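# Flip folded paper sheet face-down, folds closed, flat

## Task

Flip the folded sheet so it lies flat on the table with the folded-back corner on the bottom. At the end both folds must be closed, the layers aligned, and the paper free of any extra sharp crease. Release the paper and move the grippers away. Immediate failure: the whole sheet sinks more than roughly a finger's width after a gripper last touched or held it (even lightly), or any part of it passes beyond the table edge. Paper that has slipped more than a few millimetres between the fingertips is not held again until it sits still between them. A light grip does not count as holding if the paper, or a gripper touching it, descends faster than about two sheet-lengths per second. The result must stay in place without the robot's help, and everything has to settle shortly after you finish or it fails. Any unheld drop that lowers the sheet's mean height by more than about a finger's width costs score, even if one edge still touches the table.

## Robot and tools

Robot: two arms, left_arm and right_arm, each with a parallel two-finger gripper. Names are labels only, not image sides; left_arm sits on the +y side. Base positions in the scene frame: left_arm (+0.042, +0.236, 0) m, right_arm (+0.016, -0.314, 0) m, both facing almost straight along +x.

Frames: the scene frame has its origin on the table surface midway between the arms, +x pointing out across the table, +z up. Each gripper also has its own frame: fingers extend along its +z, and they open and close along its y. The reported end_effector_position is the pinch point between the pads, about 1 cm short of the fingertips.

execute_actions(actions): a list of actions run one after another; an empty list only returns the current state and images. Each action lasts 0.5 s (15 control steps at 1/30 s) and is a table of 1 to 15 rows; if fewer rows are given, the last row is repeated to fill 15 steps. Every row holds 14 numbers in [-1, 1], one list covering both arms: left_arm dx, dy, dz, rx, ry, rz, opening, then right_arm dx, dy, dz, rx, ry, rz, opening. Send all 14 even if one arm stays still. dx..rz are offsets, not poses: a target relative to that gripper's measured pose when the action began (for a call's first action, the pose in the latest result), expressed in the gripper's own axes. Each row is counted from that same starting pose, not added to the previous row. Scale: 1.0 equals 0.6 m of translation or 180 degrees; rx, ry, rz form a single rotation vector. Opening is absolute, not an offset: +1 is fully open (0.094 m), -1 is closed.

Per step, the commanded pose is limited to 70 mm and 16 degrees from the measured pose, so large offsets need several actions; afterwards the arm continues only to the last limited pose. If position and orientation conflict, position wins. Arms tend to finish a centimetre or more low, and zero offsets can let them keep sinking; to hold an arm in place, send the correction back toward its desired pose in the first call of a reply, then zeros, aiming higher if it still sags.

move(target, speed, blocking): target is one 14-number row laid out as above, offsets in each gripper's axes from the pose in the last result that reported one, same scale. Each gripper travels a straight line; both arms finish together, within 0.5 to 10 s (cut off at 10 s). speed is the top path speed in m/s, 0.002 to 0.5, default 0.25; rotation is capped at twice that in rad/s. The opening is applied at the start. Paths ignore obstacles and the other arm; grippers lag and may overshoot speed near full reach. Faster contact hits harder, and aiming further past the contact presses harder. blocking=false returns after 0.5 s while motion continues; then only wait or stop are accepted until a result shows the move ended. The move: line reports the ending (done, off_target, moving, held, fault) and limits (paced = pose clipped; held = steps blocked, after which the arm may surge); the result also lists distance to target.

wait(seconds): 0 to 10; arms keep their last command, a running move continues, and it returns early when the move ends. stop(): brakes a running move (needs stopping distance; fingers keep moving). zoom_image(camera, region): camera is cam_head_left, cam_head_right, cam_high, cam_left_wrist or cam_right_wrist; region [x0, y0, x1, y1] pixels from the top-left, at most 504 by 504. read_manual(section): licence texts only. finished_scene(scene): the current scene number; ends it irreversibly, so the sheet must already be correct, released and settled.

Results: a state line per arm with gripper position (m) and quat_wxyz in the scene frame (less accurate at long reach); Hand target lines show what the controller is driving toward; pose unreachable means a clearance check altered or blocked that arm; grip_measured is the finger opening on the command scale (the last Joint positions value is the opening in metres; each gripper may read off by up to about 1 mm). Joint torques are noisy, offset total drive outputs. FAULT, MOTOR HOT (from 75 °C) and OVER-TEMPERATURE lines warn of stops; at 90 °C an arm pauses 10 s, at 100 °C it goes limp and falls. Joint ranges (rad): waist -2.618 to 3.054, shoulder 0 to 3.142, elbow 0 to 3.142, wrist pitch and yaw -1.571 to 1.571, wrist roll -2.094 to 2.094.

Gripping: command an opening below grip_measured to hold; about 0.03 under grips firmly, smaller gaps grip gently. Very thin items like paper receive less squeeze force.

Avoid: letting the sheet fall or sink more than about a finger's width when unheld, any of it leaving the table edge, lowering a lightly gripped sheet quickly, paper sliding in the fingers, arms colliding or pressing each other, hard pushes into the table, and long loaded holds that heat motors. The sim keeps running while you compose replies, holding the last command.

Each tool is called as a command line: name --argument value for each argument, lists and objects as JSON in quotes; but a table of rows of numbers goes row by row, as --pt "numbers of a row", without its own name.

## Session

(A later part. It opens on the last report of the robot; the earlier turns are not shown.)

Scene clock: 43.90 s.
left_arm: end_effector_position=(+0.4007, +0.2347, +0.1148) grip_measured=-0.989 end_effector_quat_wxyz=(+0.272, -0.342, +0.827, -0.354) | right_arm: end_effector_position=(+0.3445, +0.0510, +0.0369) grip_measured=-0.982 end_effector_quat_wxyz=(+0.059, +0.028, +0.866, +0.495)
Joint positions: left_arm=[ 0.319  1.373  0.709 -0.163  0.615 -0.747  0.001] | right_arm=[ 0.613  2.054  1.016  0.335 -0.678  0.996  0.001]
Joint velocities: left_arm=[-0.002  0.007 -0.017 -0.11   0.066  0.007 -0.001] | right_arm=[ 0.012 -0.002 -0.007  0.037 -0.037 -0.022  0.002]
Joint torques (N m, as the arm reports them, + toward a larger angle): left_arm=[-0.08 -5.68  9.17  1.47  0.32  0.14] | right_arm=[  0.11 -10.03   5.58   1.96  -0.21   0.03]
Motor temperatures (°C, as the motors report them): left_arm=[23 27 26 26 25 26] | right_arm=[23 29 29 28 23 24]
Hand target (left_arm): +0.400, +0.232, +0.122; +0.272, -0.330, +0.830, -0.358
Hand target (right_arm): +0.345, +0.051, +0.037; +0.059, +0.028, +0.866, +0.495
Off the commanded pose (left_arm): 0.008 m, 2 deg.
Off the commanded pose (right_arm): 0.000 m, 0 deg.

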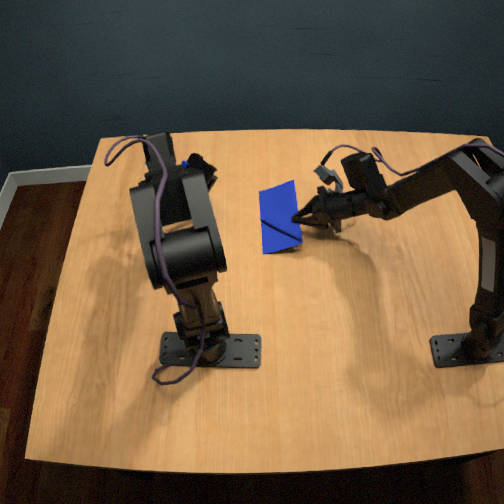

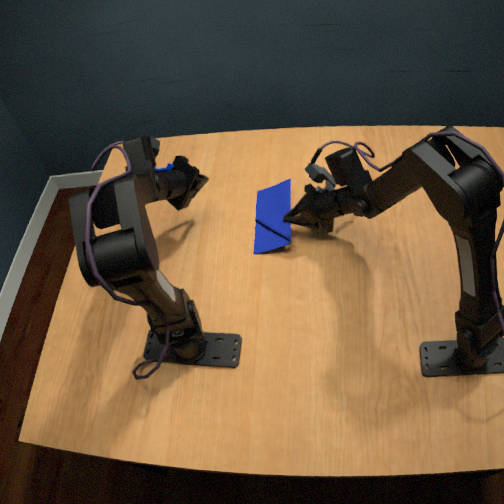

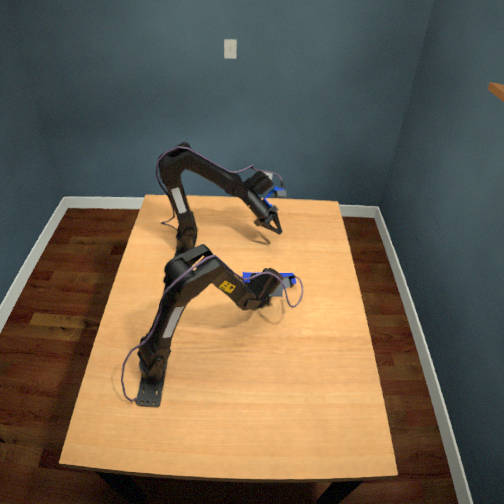

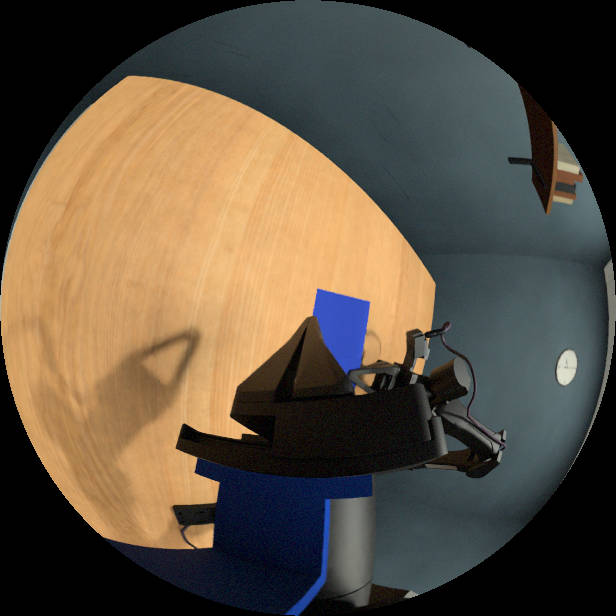

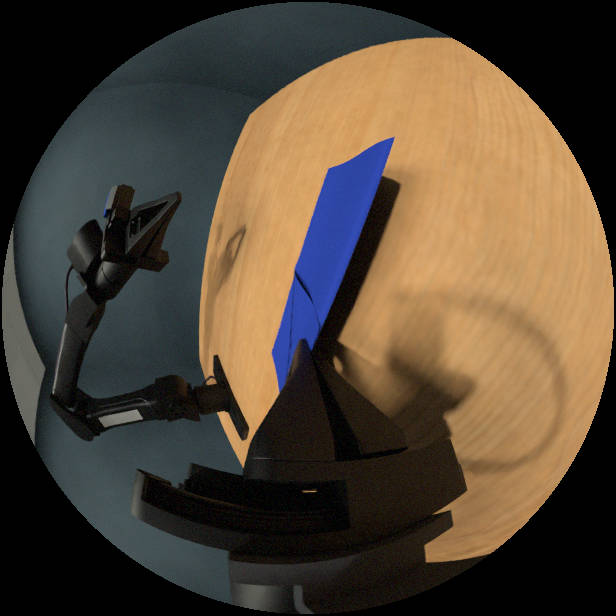

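Held. Lift, yaw, then roll.

move --target '[0,0,0,0,0,0,-1,-0.03,0.18,-0.14,0.03,-0.105,0.06,-1]' --speed 0.12

move --target '[0,0,0,0,0,0,-1,0,0,0,0,0,-0.95,-1]' --speed 0.4

Scene clock: 48.07 s.
left_arm: end_effector_position=(+0.4000, +0.2338, +0.1146) grip_measured=-0.989 end_effector_quat_wxyz=(+0.271, -0.340, +0.828, -0.355) | right_arm: end_effector_position=(+0.3514, +0.0309, +0.1622) grip_measured=-0.982 end_effector_quat_wxyz=(+0.150, +0.193, +0.863, +0.441)
Joint positions: left_arm=[ 0.319  1.373  0.709 -0.167  0.619 -0.743  0.001] | right_arm=[ 0.707  1.656  1.103 -0.072 -0.264  1.277  0.001]
Joint velocities: left_arm=[-0.007  0.012  0.007  0.022  0.007 -0.022 -0.001] | right_arm=[ 0.007  0.002  0.007 -0.037  0.051 -0.051 -0.001]
Joint torques (N m, as the arm reports them, + toward a larger angle): left_arm=[ 0.02 -4.93  7.46  1.68  0.19 -0.04] | right_arm=[ 0.79 -9.11  8.25  1.95 -0.01  0.08]
Motor temperatures (°C, as the motors report them): left_arm=[23 27 27 26 25 26] | right_arm=[23 30 29 28 23 24]
Hand target (left_arm): +0.401, +0.235, +0.115; +0.272, -0.342, +0.827, -0.354
Hand target (right_arm): +0.350, +0.033, +0.173; +0.153, +0.192, +0.861, +0.446
Off the commanded pose (left_arm): 0.001 m, 0 deg.
Off the commanded pose (right_arm): 0.011 m, 1 deg.
move: off_target (right_arm)

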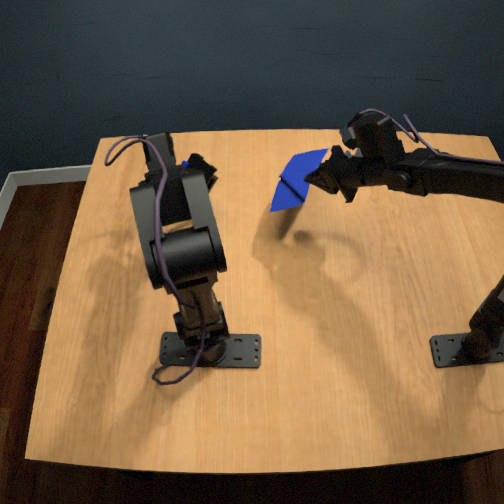

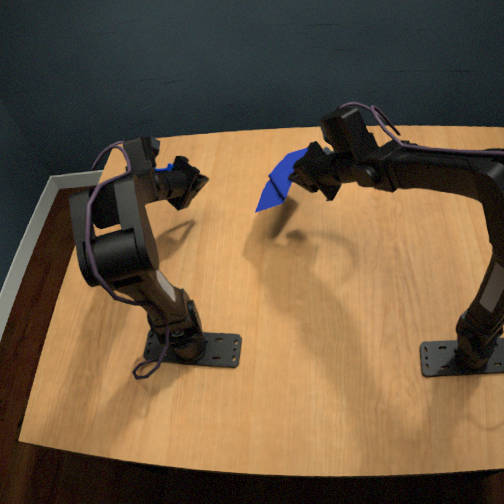

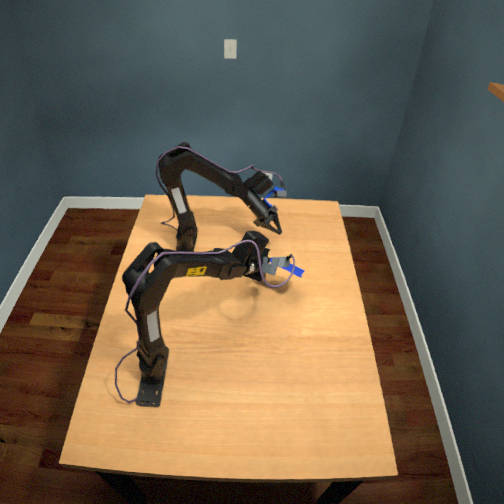

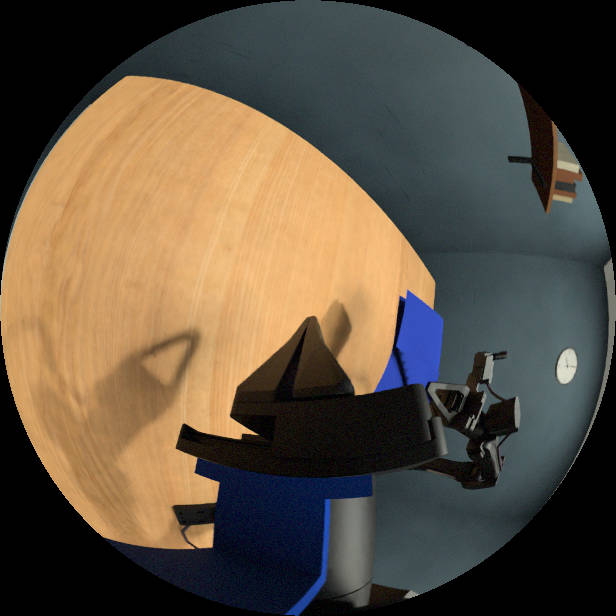

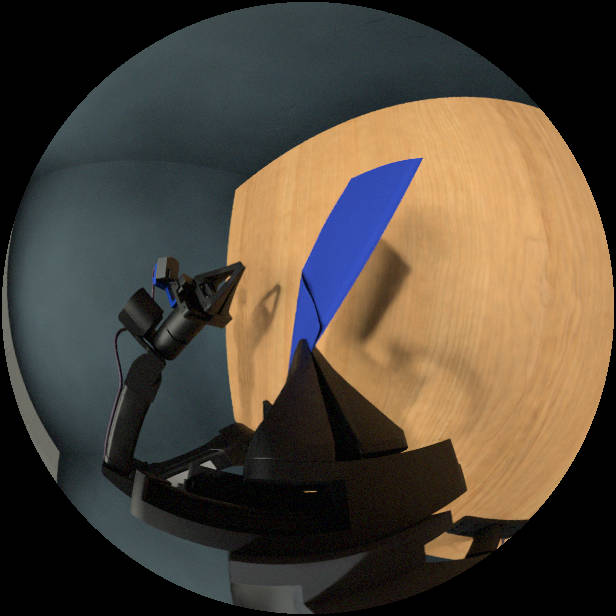

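Scene clock: 52.47 s.
left_arm: end_effector_position=(+0.4000, +0.2338, +0.1146) grip_measured=-0.989 end_effector_quat_wxyz=(+0.271, -0.340, +0.828, -0.355) | right_arm: end_effector_position=(+0.3517, +0.0308, +0.1623) grip_measured=-0.982 end_effector_quat_wxyz=(-0.453, +0.844, -0.264, +0.114)
Joint positions: left_arm=[ 0.319  1.373  0.709 -0.167  0.619 -0.743  0.001] | right_arm=[ 0.707  1.656  1.103 -0.071 -0.263 -1.699  0.001]
Joint velocities: left_arm=[ 0.012 -0.007 -0.007 -0.037  0.022  0.037 -0.001] | right_arm=[-0.022  0.012 -0.017 -0.022 -0.022 -0.051  0.001]
Joint torques (N m, as the arm reports them, + toward a larger angle): left_arm=[ 0.   -4.91  7.47  1.65  0.21  0.  ] | right_arm=[ 0.09 -8.15  6.97  2.08 -0.07 -0.08]
Motor temperatures (°C, as the motors report them): left_arm=[23 27 27 26 25 26] | right_arm=[23 30 29 29 23 24]
Hand target (left_arm): +0.400, +0.234, +0.115; +0.271, -0.340, +0.828, -0.355
Hand target (right_arm): +0.351, +0.031, +0.162; -0.452, +0.845, -0.260, +0.115
Off the commanded pose (left_arm): 0.000 m, 0 deg.
Off the commanded pose (right_arm): 0.000 m, 0 deg.
move: done

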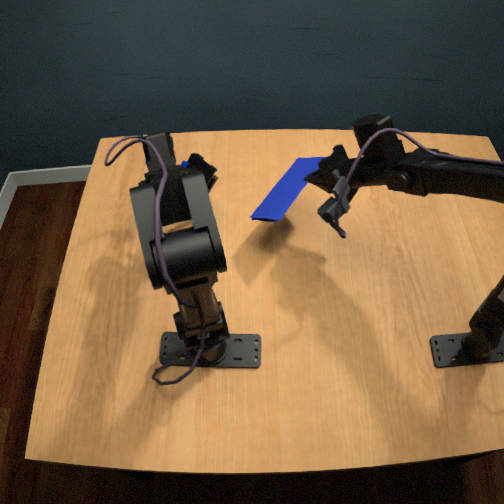

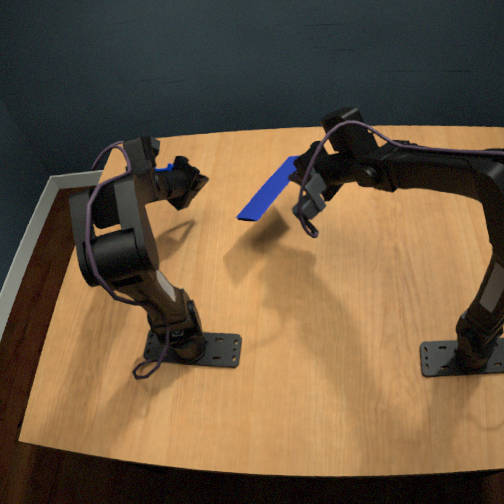

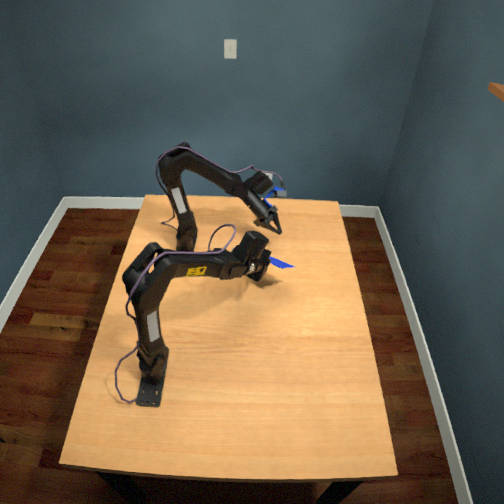

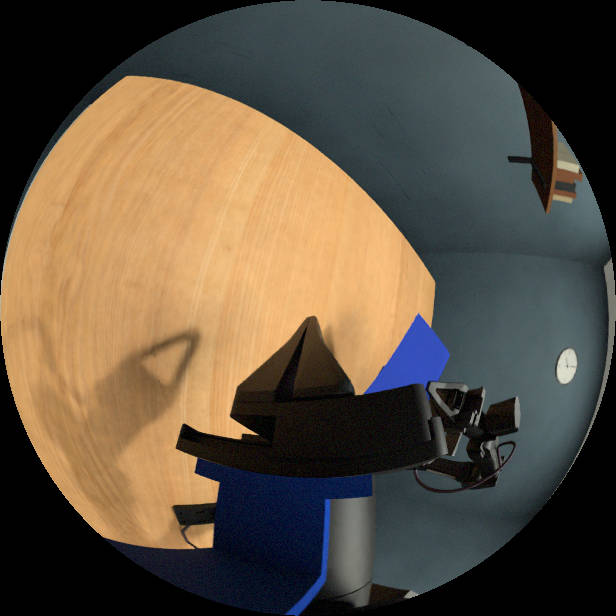

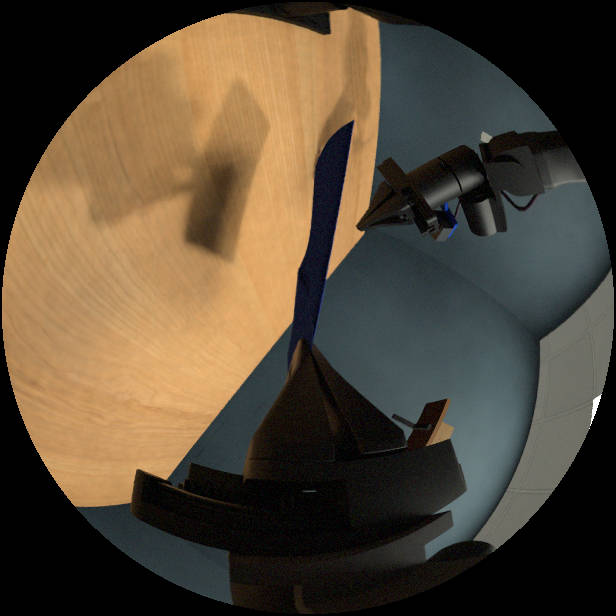

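move --target '[0,0,0,0,0,0,-1,0,0.095,0.127,0.035,0,0,-1]' --speed 0.1

move --target '[0,0,0,0,0,0,-1,0,0.104,-0.022,0,0,0,-1]' --speed 0.05

Scene clock: 58.93 s.
left_arm: end_effector_position=(+0.4000, +0.2338, +0.1146) grip_measured=-0.989 end_effector_quat_wxyz=(+0.271, -0.340, +0.828, -0.355) | right_arm: end_effector_position=(+0.3697, +0.0564, +0.0756) grip_measured=-0.982 end_effector_quat_wxyz=(-0.499, +0.818, -0.253, +0.135)
Joint positions: left_arm=[ 0.319  1.373  0.709 -0.167  0.619 -0.743  0.001] | right_arm=[ 0.726  1.935  0.939  0.495 -0.254 -1.671  0.001]
Joint velocities: left_arm=[-0.007 -0.002 -0.002 -0.007 -0.037 -0.007  0.001] | right_arm=[-0.007  0.007 -0.017  0.051 -0.081 -0.066  0.   ]
Joint torques (N m, as the arm reports them, + toward a larger angle): left_arm=[-0.01 -4.9   7.48  1.64  0.23  0.01] | right_arm=[ 0.69 -9.49  5.34  2.18  0.01  0.14]
Motor temperatures (°C, as the motors report them): left_arm=[23 26 27 26 25 26] | right_arm=[23 30 30 29 23 24]
Hand target (left_arm): +0.400, +0.234, +0.115; +0.271, -0.340, +0.828, -0.355
Hand target (right_arm): +0.365, +0.058, +0.072; -0.498, +0.818, -0.257, +0.129
Off the commanded pose (left_arm): 0.000 m, 0 deg.
Off the commanded pose (right_arm): 0.006 m, 1 deg.
move: done

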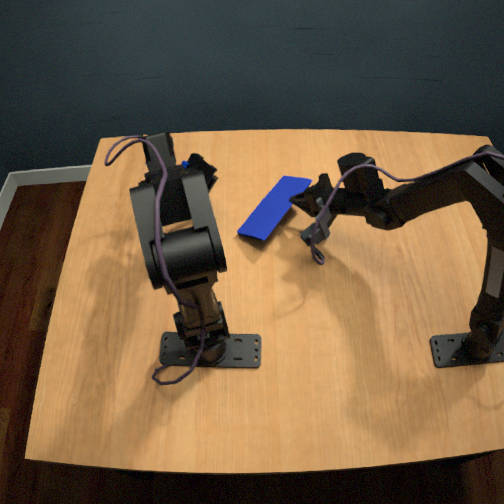

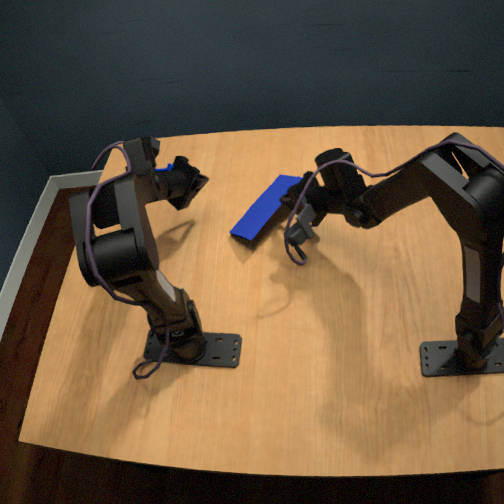

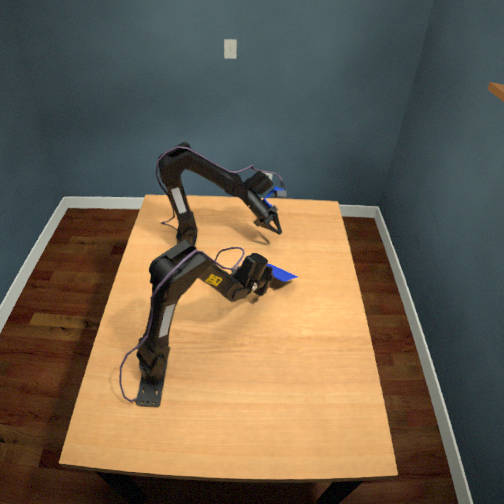

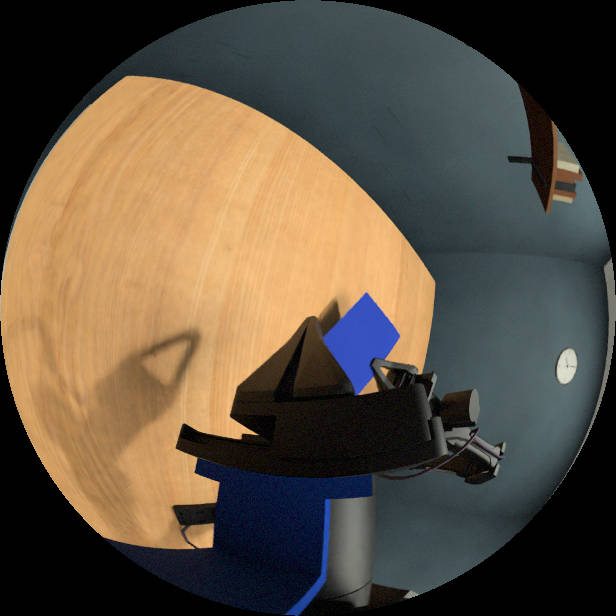

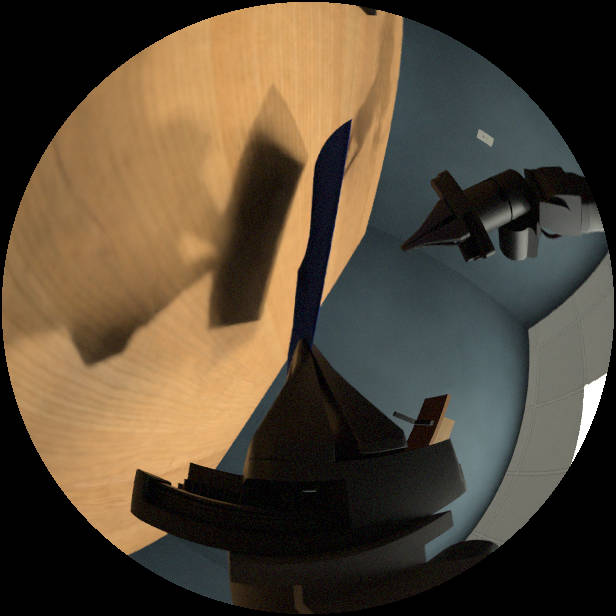

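Scene clock: 60.47 s.
left_arm: end_effector_position=(+0.4000, +0.2338, +0.1146) grip_measured=-0.989 end_effector_quat_wxyz=(+0.271, -0.340, +0.828, -0.355) | right_arm: end_effector_position=(+0.3469, +0.0272, +0.0323) grip_measured=-0.982 end_effector_quat_wxyz=(-0.502, +0.815, -0.253, +0.137)
Joint positions: left_arm=[ 0.319  1.373  0.709 -0.167  0.619 -0.743  0.001] | right_arm=[ 0.705  1.981  0.734  0.752 -0.27  -1.679  0.001]
Joint velocities: left_arm=[-0.007 -0.012  0.002  0.037 -0.037 -0.051 -0.001] | right_arm=[-0.002  0.002 -0.022  0.081 -0.022  0.051 -0.   ]
Joint torques (N m, as the arm reports them, + toward a larger angle): left_arm=[ 0.01 -4.91  7.52  1.63  0.22  0.01] | right_arm=[-0.73 -8.13  4.14  2.17 -0.16 -0.08]
Motor temperatures (°C, as the motors report them): left_arm=[23 26 27 26 25 26] | right_arm=[23 30 29 29 23 24]
Hand target (left_arm): +0.400, +0.234, +0.115; +0.271, -0.340, +0.828, -0.355
Hand target (right_arm): +0.346, +0.023, +0.027; -0.499, +0.817, -0.253, +0.135
Off the commanded pose (left_arm): 0.000 m, 0 deg.
Off the commanded pose (right_arm): 0.007 m, 0 deg.
move: done

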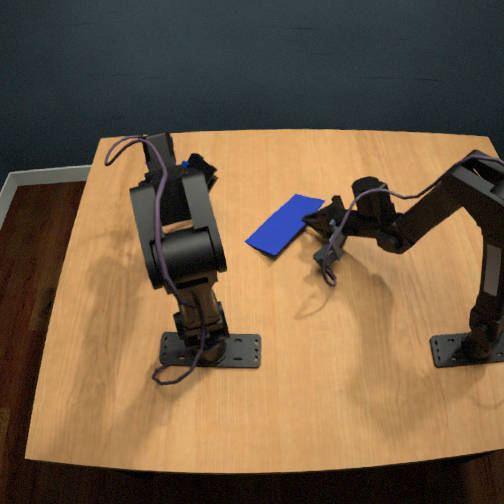

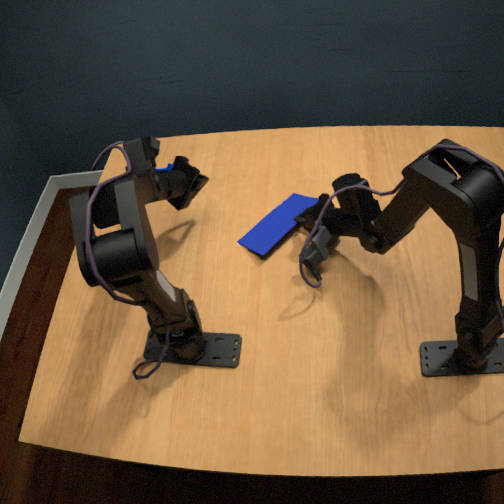

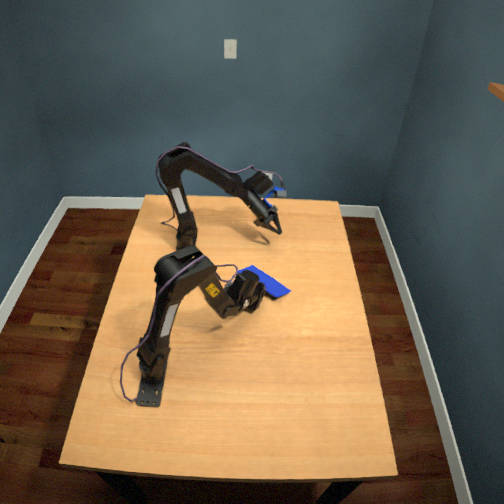

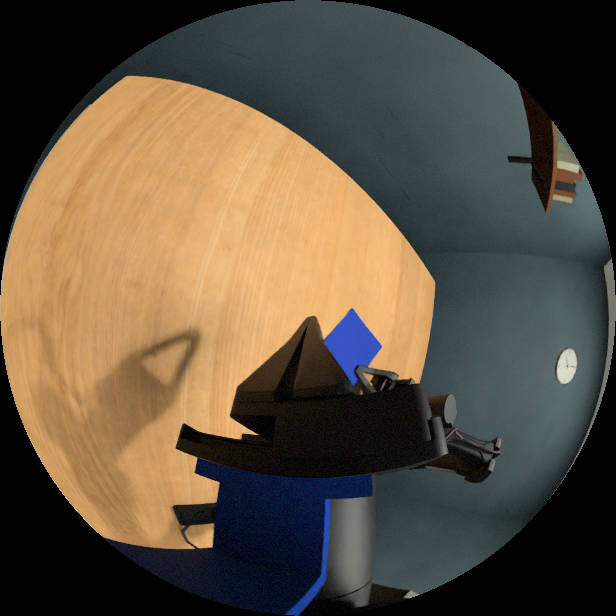

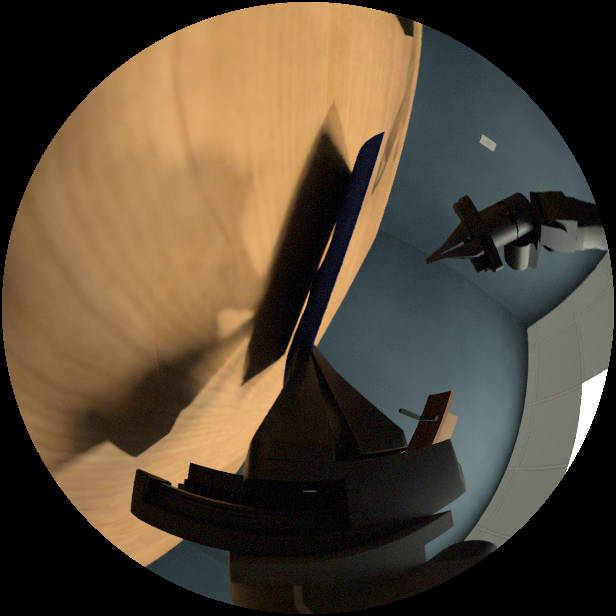

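move --target '[0,0,0,0,0,0,-1,0,0.036,0.001,-0.02,0,0,-1]' --speed 0.03

move --target '[0,0,0,0,0,0,-1,0,0.03,-0.055,-0.07,0,0,-0.6]' --speed 0.08

Scene clock: 63.53 s.
left_arm: end_effector_position=(+0.4000, +0.2338, +0.1146) grip_measured=-0.989 end_effector_quat_wxyz=(+0.271, -0.340, +0.828, -0.355) | right_arm: end_effector_position=(+0.3462, +0.0261, +0.0300) grip_measured=-0.982 end_effector_quat_wxyz=(-0.497, +0.819, -0.251, +0.138)
Joint positions: left_arm=[ 0.319  1.373  0.709 -0.167  0.619 -0.743  0.001] | right_arm=[ 0.705  1.981  0.734  0.741 -0.267 -1.691  0.001]
Joint velocities: left_arm=[-0.002 -0.012  0.007  0.051 -0.051  0.037  0.001] | right_arm=[ 0.002  0.017 -0.007 -0.037 -0.066 -0.037 -0.   ]
Joint torques (N m, as the arm reports them, + toward a larger angle): left_arm=[ 0.01 -4.92  7.49  1.63  0.23  0.  ] | right_arm=[-0.32 -7.63  4.03  1.93 -0.04 -0.11]
Motor temperatures (°C, as the motors report them): left_arm=[23 26 27 26 25 26] | right_arm=[23 31 29 30 23 24]
Hand target (left_arm): +0.400, +0.234, +0.115; +0.271, -0.340, +0.828, -0.355
Hand target (right_arm): +0.341, +0.019, +0.013; -0.476, +0.831, -0.258, +0.129
Off the commanded pose (left_arm): 0.000 m, 0 deg.
Off the commanded pose (right_arm): 0.019 m, 3 deg.
move: off_target (right_arm)

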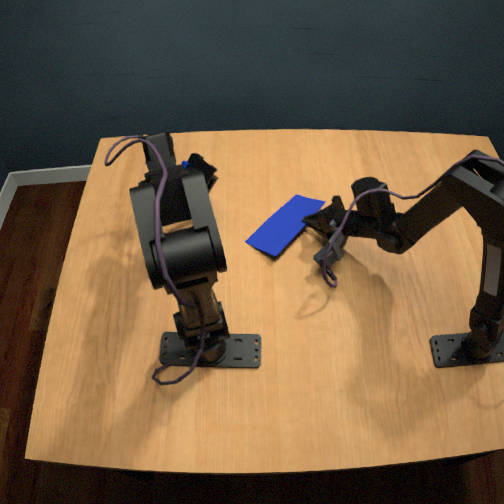

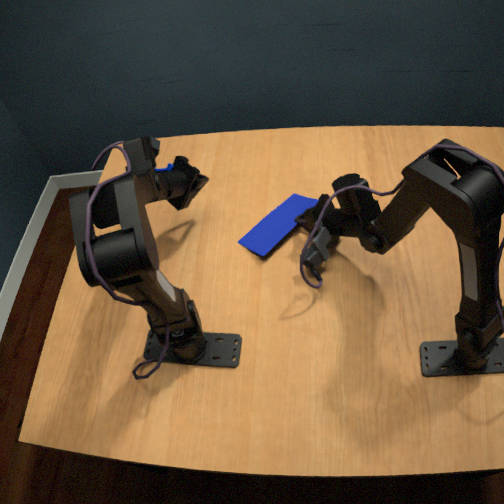

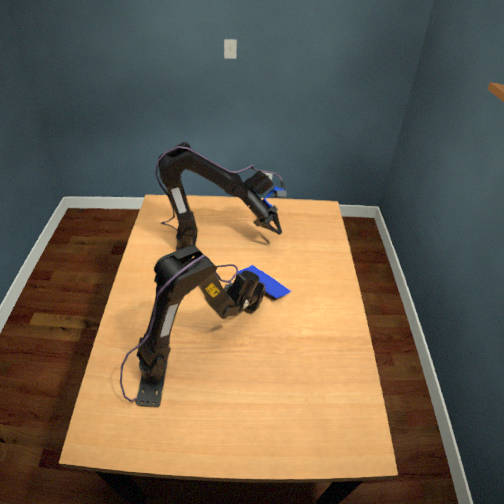

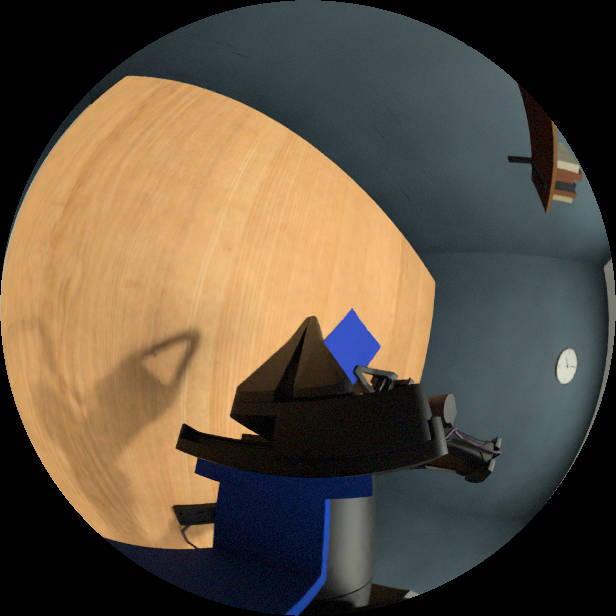

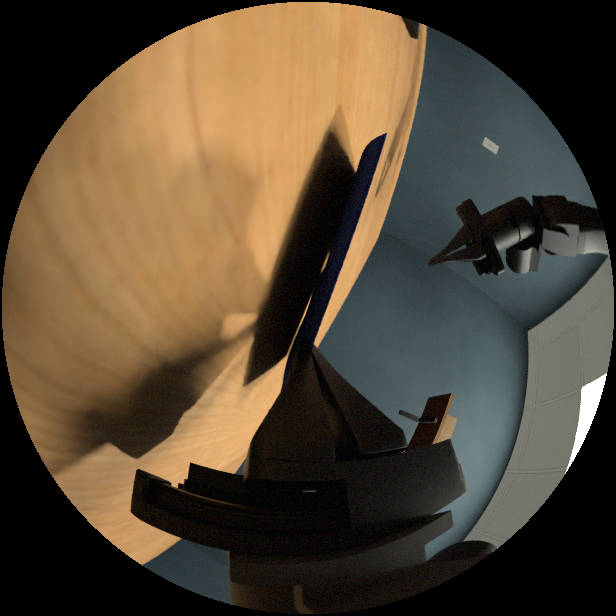

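Scene clock: 65.43 s.
left_arm: end_effector_position=(+0.4000, +0.2338, +0.1146) grip_measured=-0.989 end_effector_quat_wxyz=(+0.271, -0.340, +0.828, -0.355) | right_arm: end_effector_position=(+0.3198, -0.0043, +0.0207) grip_measured=-0.602 end_effector_quat_wxyz=(-0.402, +0.870, -0.265, +0.104)
Joint positions: left_arm=[ 0.319  1.373  0.709 -0.167  0.619 -0.743  0.001] | right_arm=[ 0.698  1.824  0.734  0.348 -0.248 -1.749  0.019]
Joint velocities: left_arm=[ 0.007 -0.007  0.012 -0.037  0.022 -0.007 -0.   ] | right_arm=[ 0.017 -0.002  0.007 -0.095 -0.007 -0.022  0.001]
Joint torques (N m, as the arm reports them, + toward a larger angle): left_arm=[-0.01 -4.9   7.44  1.65  0.22  0.01] | right_arm=[-0.79 -9.28  6.81  1.76 -0.08 -0.06]
Motor temperatures (°C, as the motors report them): left_arm=[23 26 27 26 25 26] | right_arm=[23 31 29 30 23 24]
Hand target (left_arm): +0.400, +0.234, +0.115; +0.271, -0.340, +0.828, -0.355
Hand target (right_arm): +0.326, -0.005, +0.030; -0.405, +0.868, -0.265, +0.110
Off the commanded pose (left_arm): 0.000 m, 0 deg.
Off the commanded pose (right_arm): 0.011 m, 1 deg.
move: off_target (right_arm)

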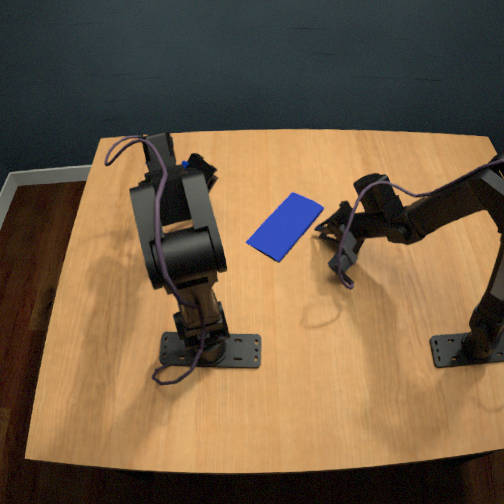

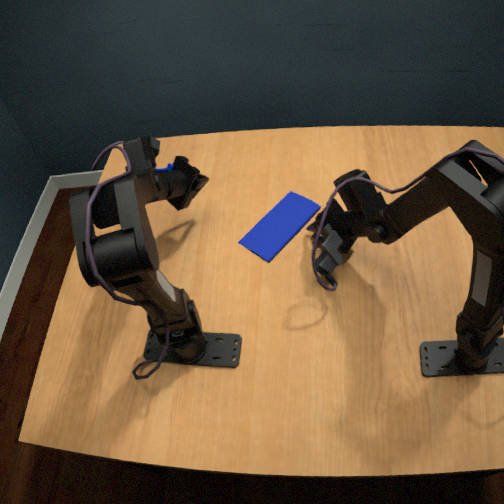

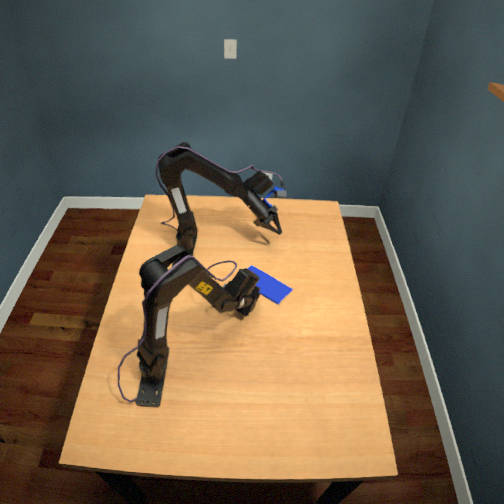

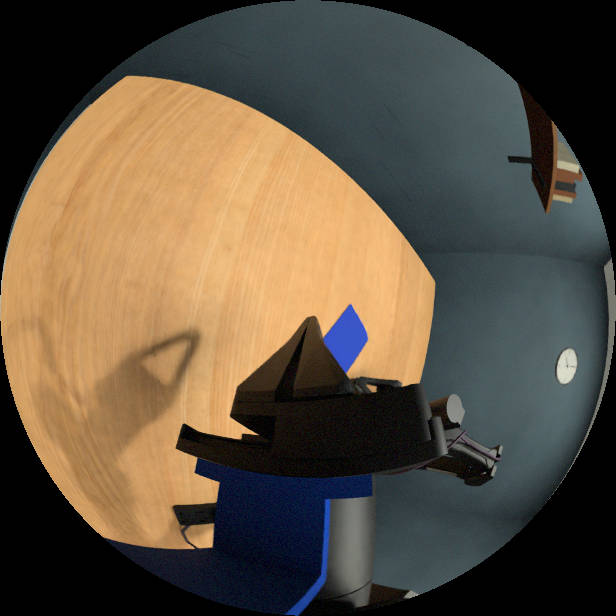

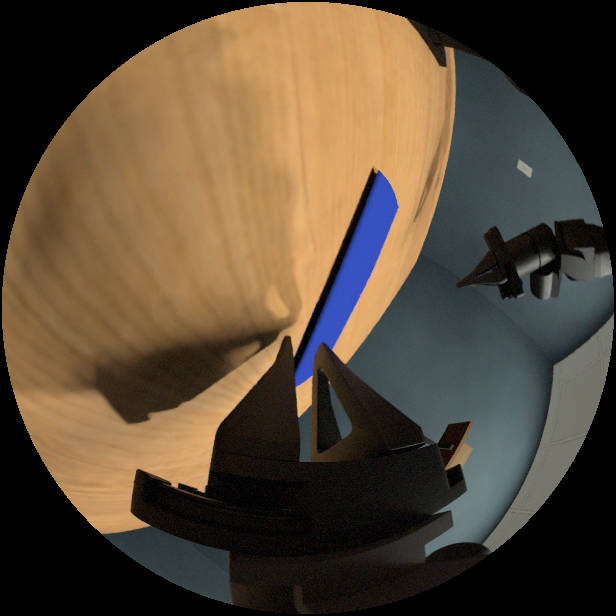

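move --target '[-0.05,-0.05,-0.1,0,0,0,-1,0.05,-0.08,-0.27,0,0,0,-0.6]' --speed 0.3

zoom_image --camera "cam_head_left" --region '[235,180,335,280]'

zoom_image --camera "cam_high" --region '[220,240,310,330]'

Scene clock: 69.07 s.
left_arm: end_effector_position=(+0.3869, +0.2633, +0.1687) grip_measured=-0.989 end_effector_quat_wxyz=(+0.261, -0.349, +0.828, -0.352) | right_arm: end_effector_position=(+0.2973, -0.0978, +0.1597) grip_measured=-0.602 end_effector_quat_wxyz=(-0.405, +0.868, -0.265, +0.108)
Joint positions: left_arm=[ 0.446  1.317  0.919 -0.529  0.693 -0.627  0.001] | right_arm=[ 0.452  1.243  0.83  -0.377 -0.422 -1.928  0.019]
Joint velocities: left_arm=[ 0.002 -0.002 -0.002 -0.037 -0.022 -0.051  0.   ] | right_arm=[-0.007 -0.012 -0.002 -0.007 -0.051 -0.007 -0.   ]
Joint torques (N m, as the arm reports them, + toward a larger angle): left_arm=[ 0.53 -5.43  9.72  1.31  0.37  0.12] | right_arm=[-0.66 -4.12  8.74  1.68 -0.3  -0.1 ]
Motor temperatures (°C, as the motors report them): left_arm=[23 27 27 26 25 26] | right_arm=[23 31 29 30 23 24]
Hand target (left_arm): +0.387, +0.264, +0.180; +0.270, -0.340, +0.828, -0.355
Hand target (right_arm): +0.299, -0.099, +0.163; -0.404, +0.869, -0.265, +0.103
Off the commanded pose (left_arm): 0.012 m, 2 deg.
Off the commanded pose (right_arm): 0.003 m, 1 deg.
move: off_target (left_arm)

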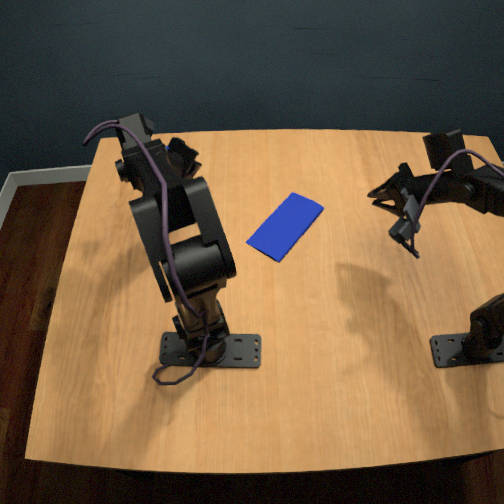

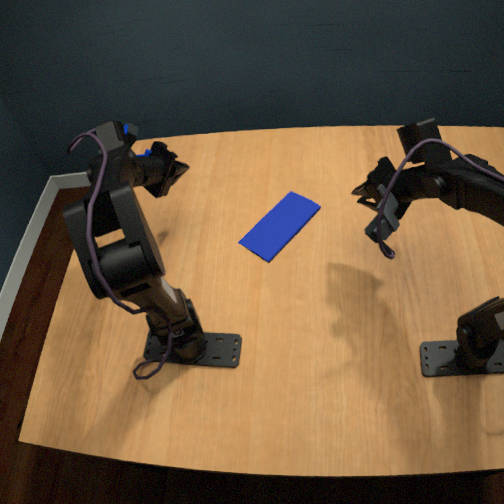

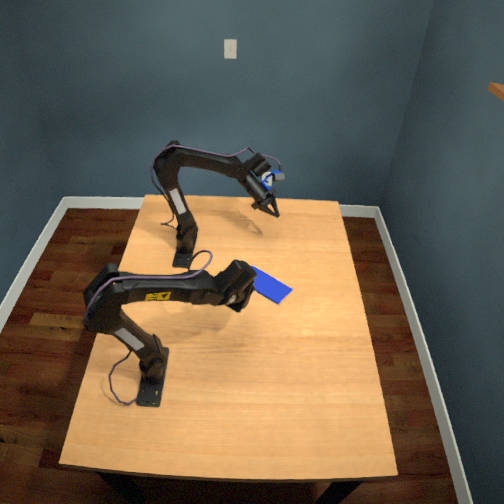

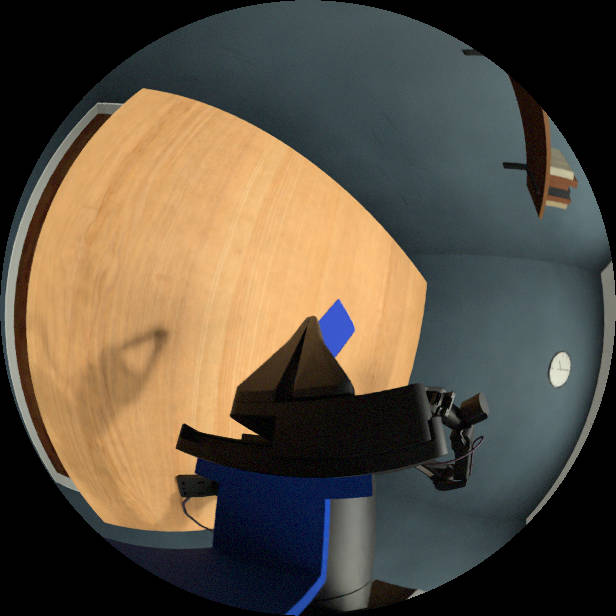

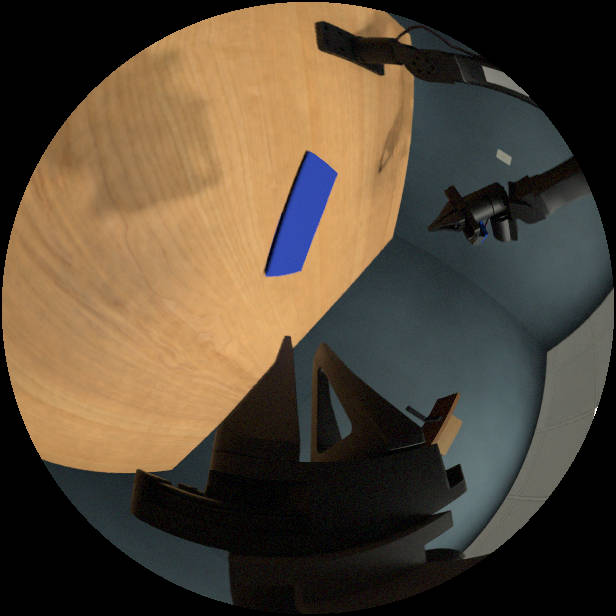

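Region (235, 180, 335, 280) of cam_head_left's 504x504 image, scaled by 5.040, with more detail than that image has.

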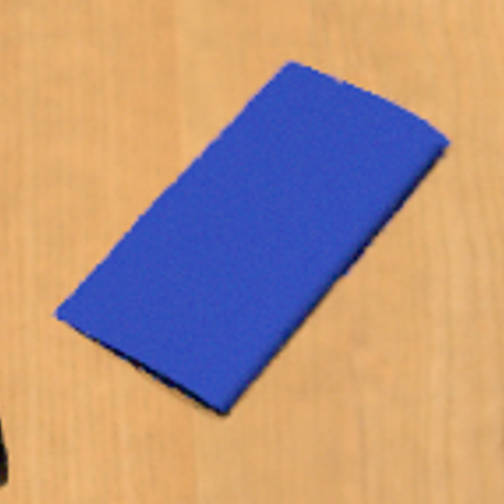

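Region (220, 240, 310, 330) of cam_high's 504x504 image, scaled by 5.600, with more detail than that image has.

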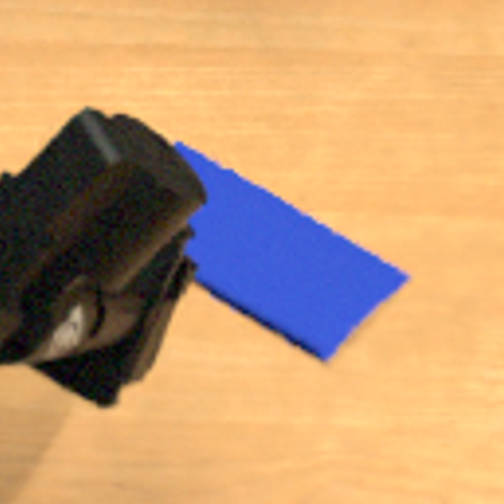

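finished_scene --scene 1

The scene is finished: the task was done.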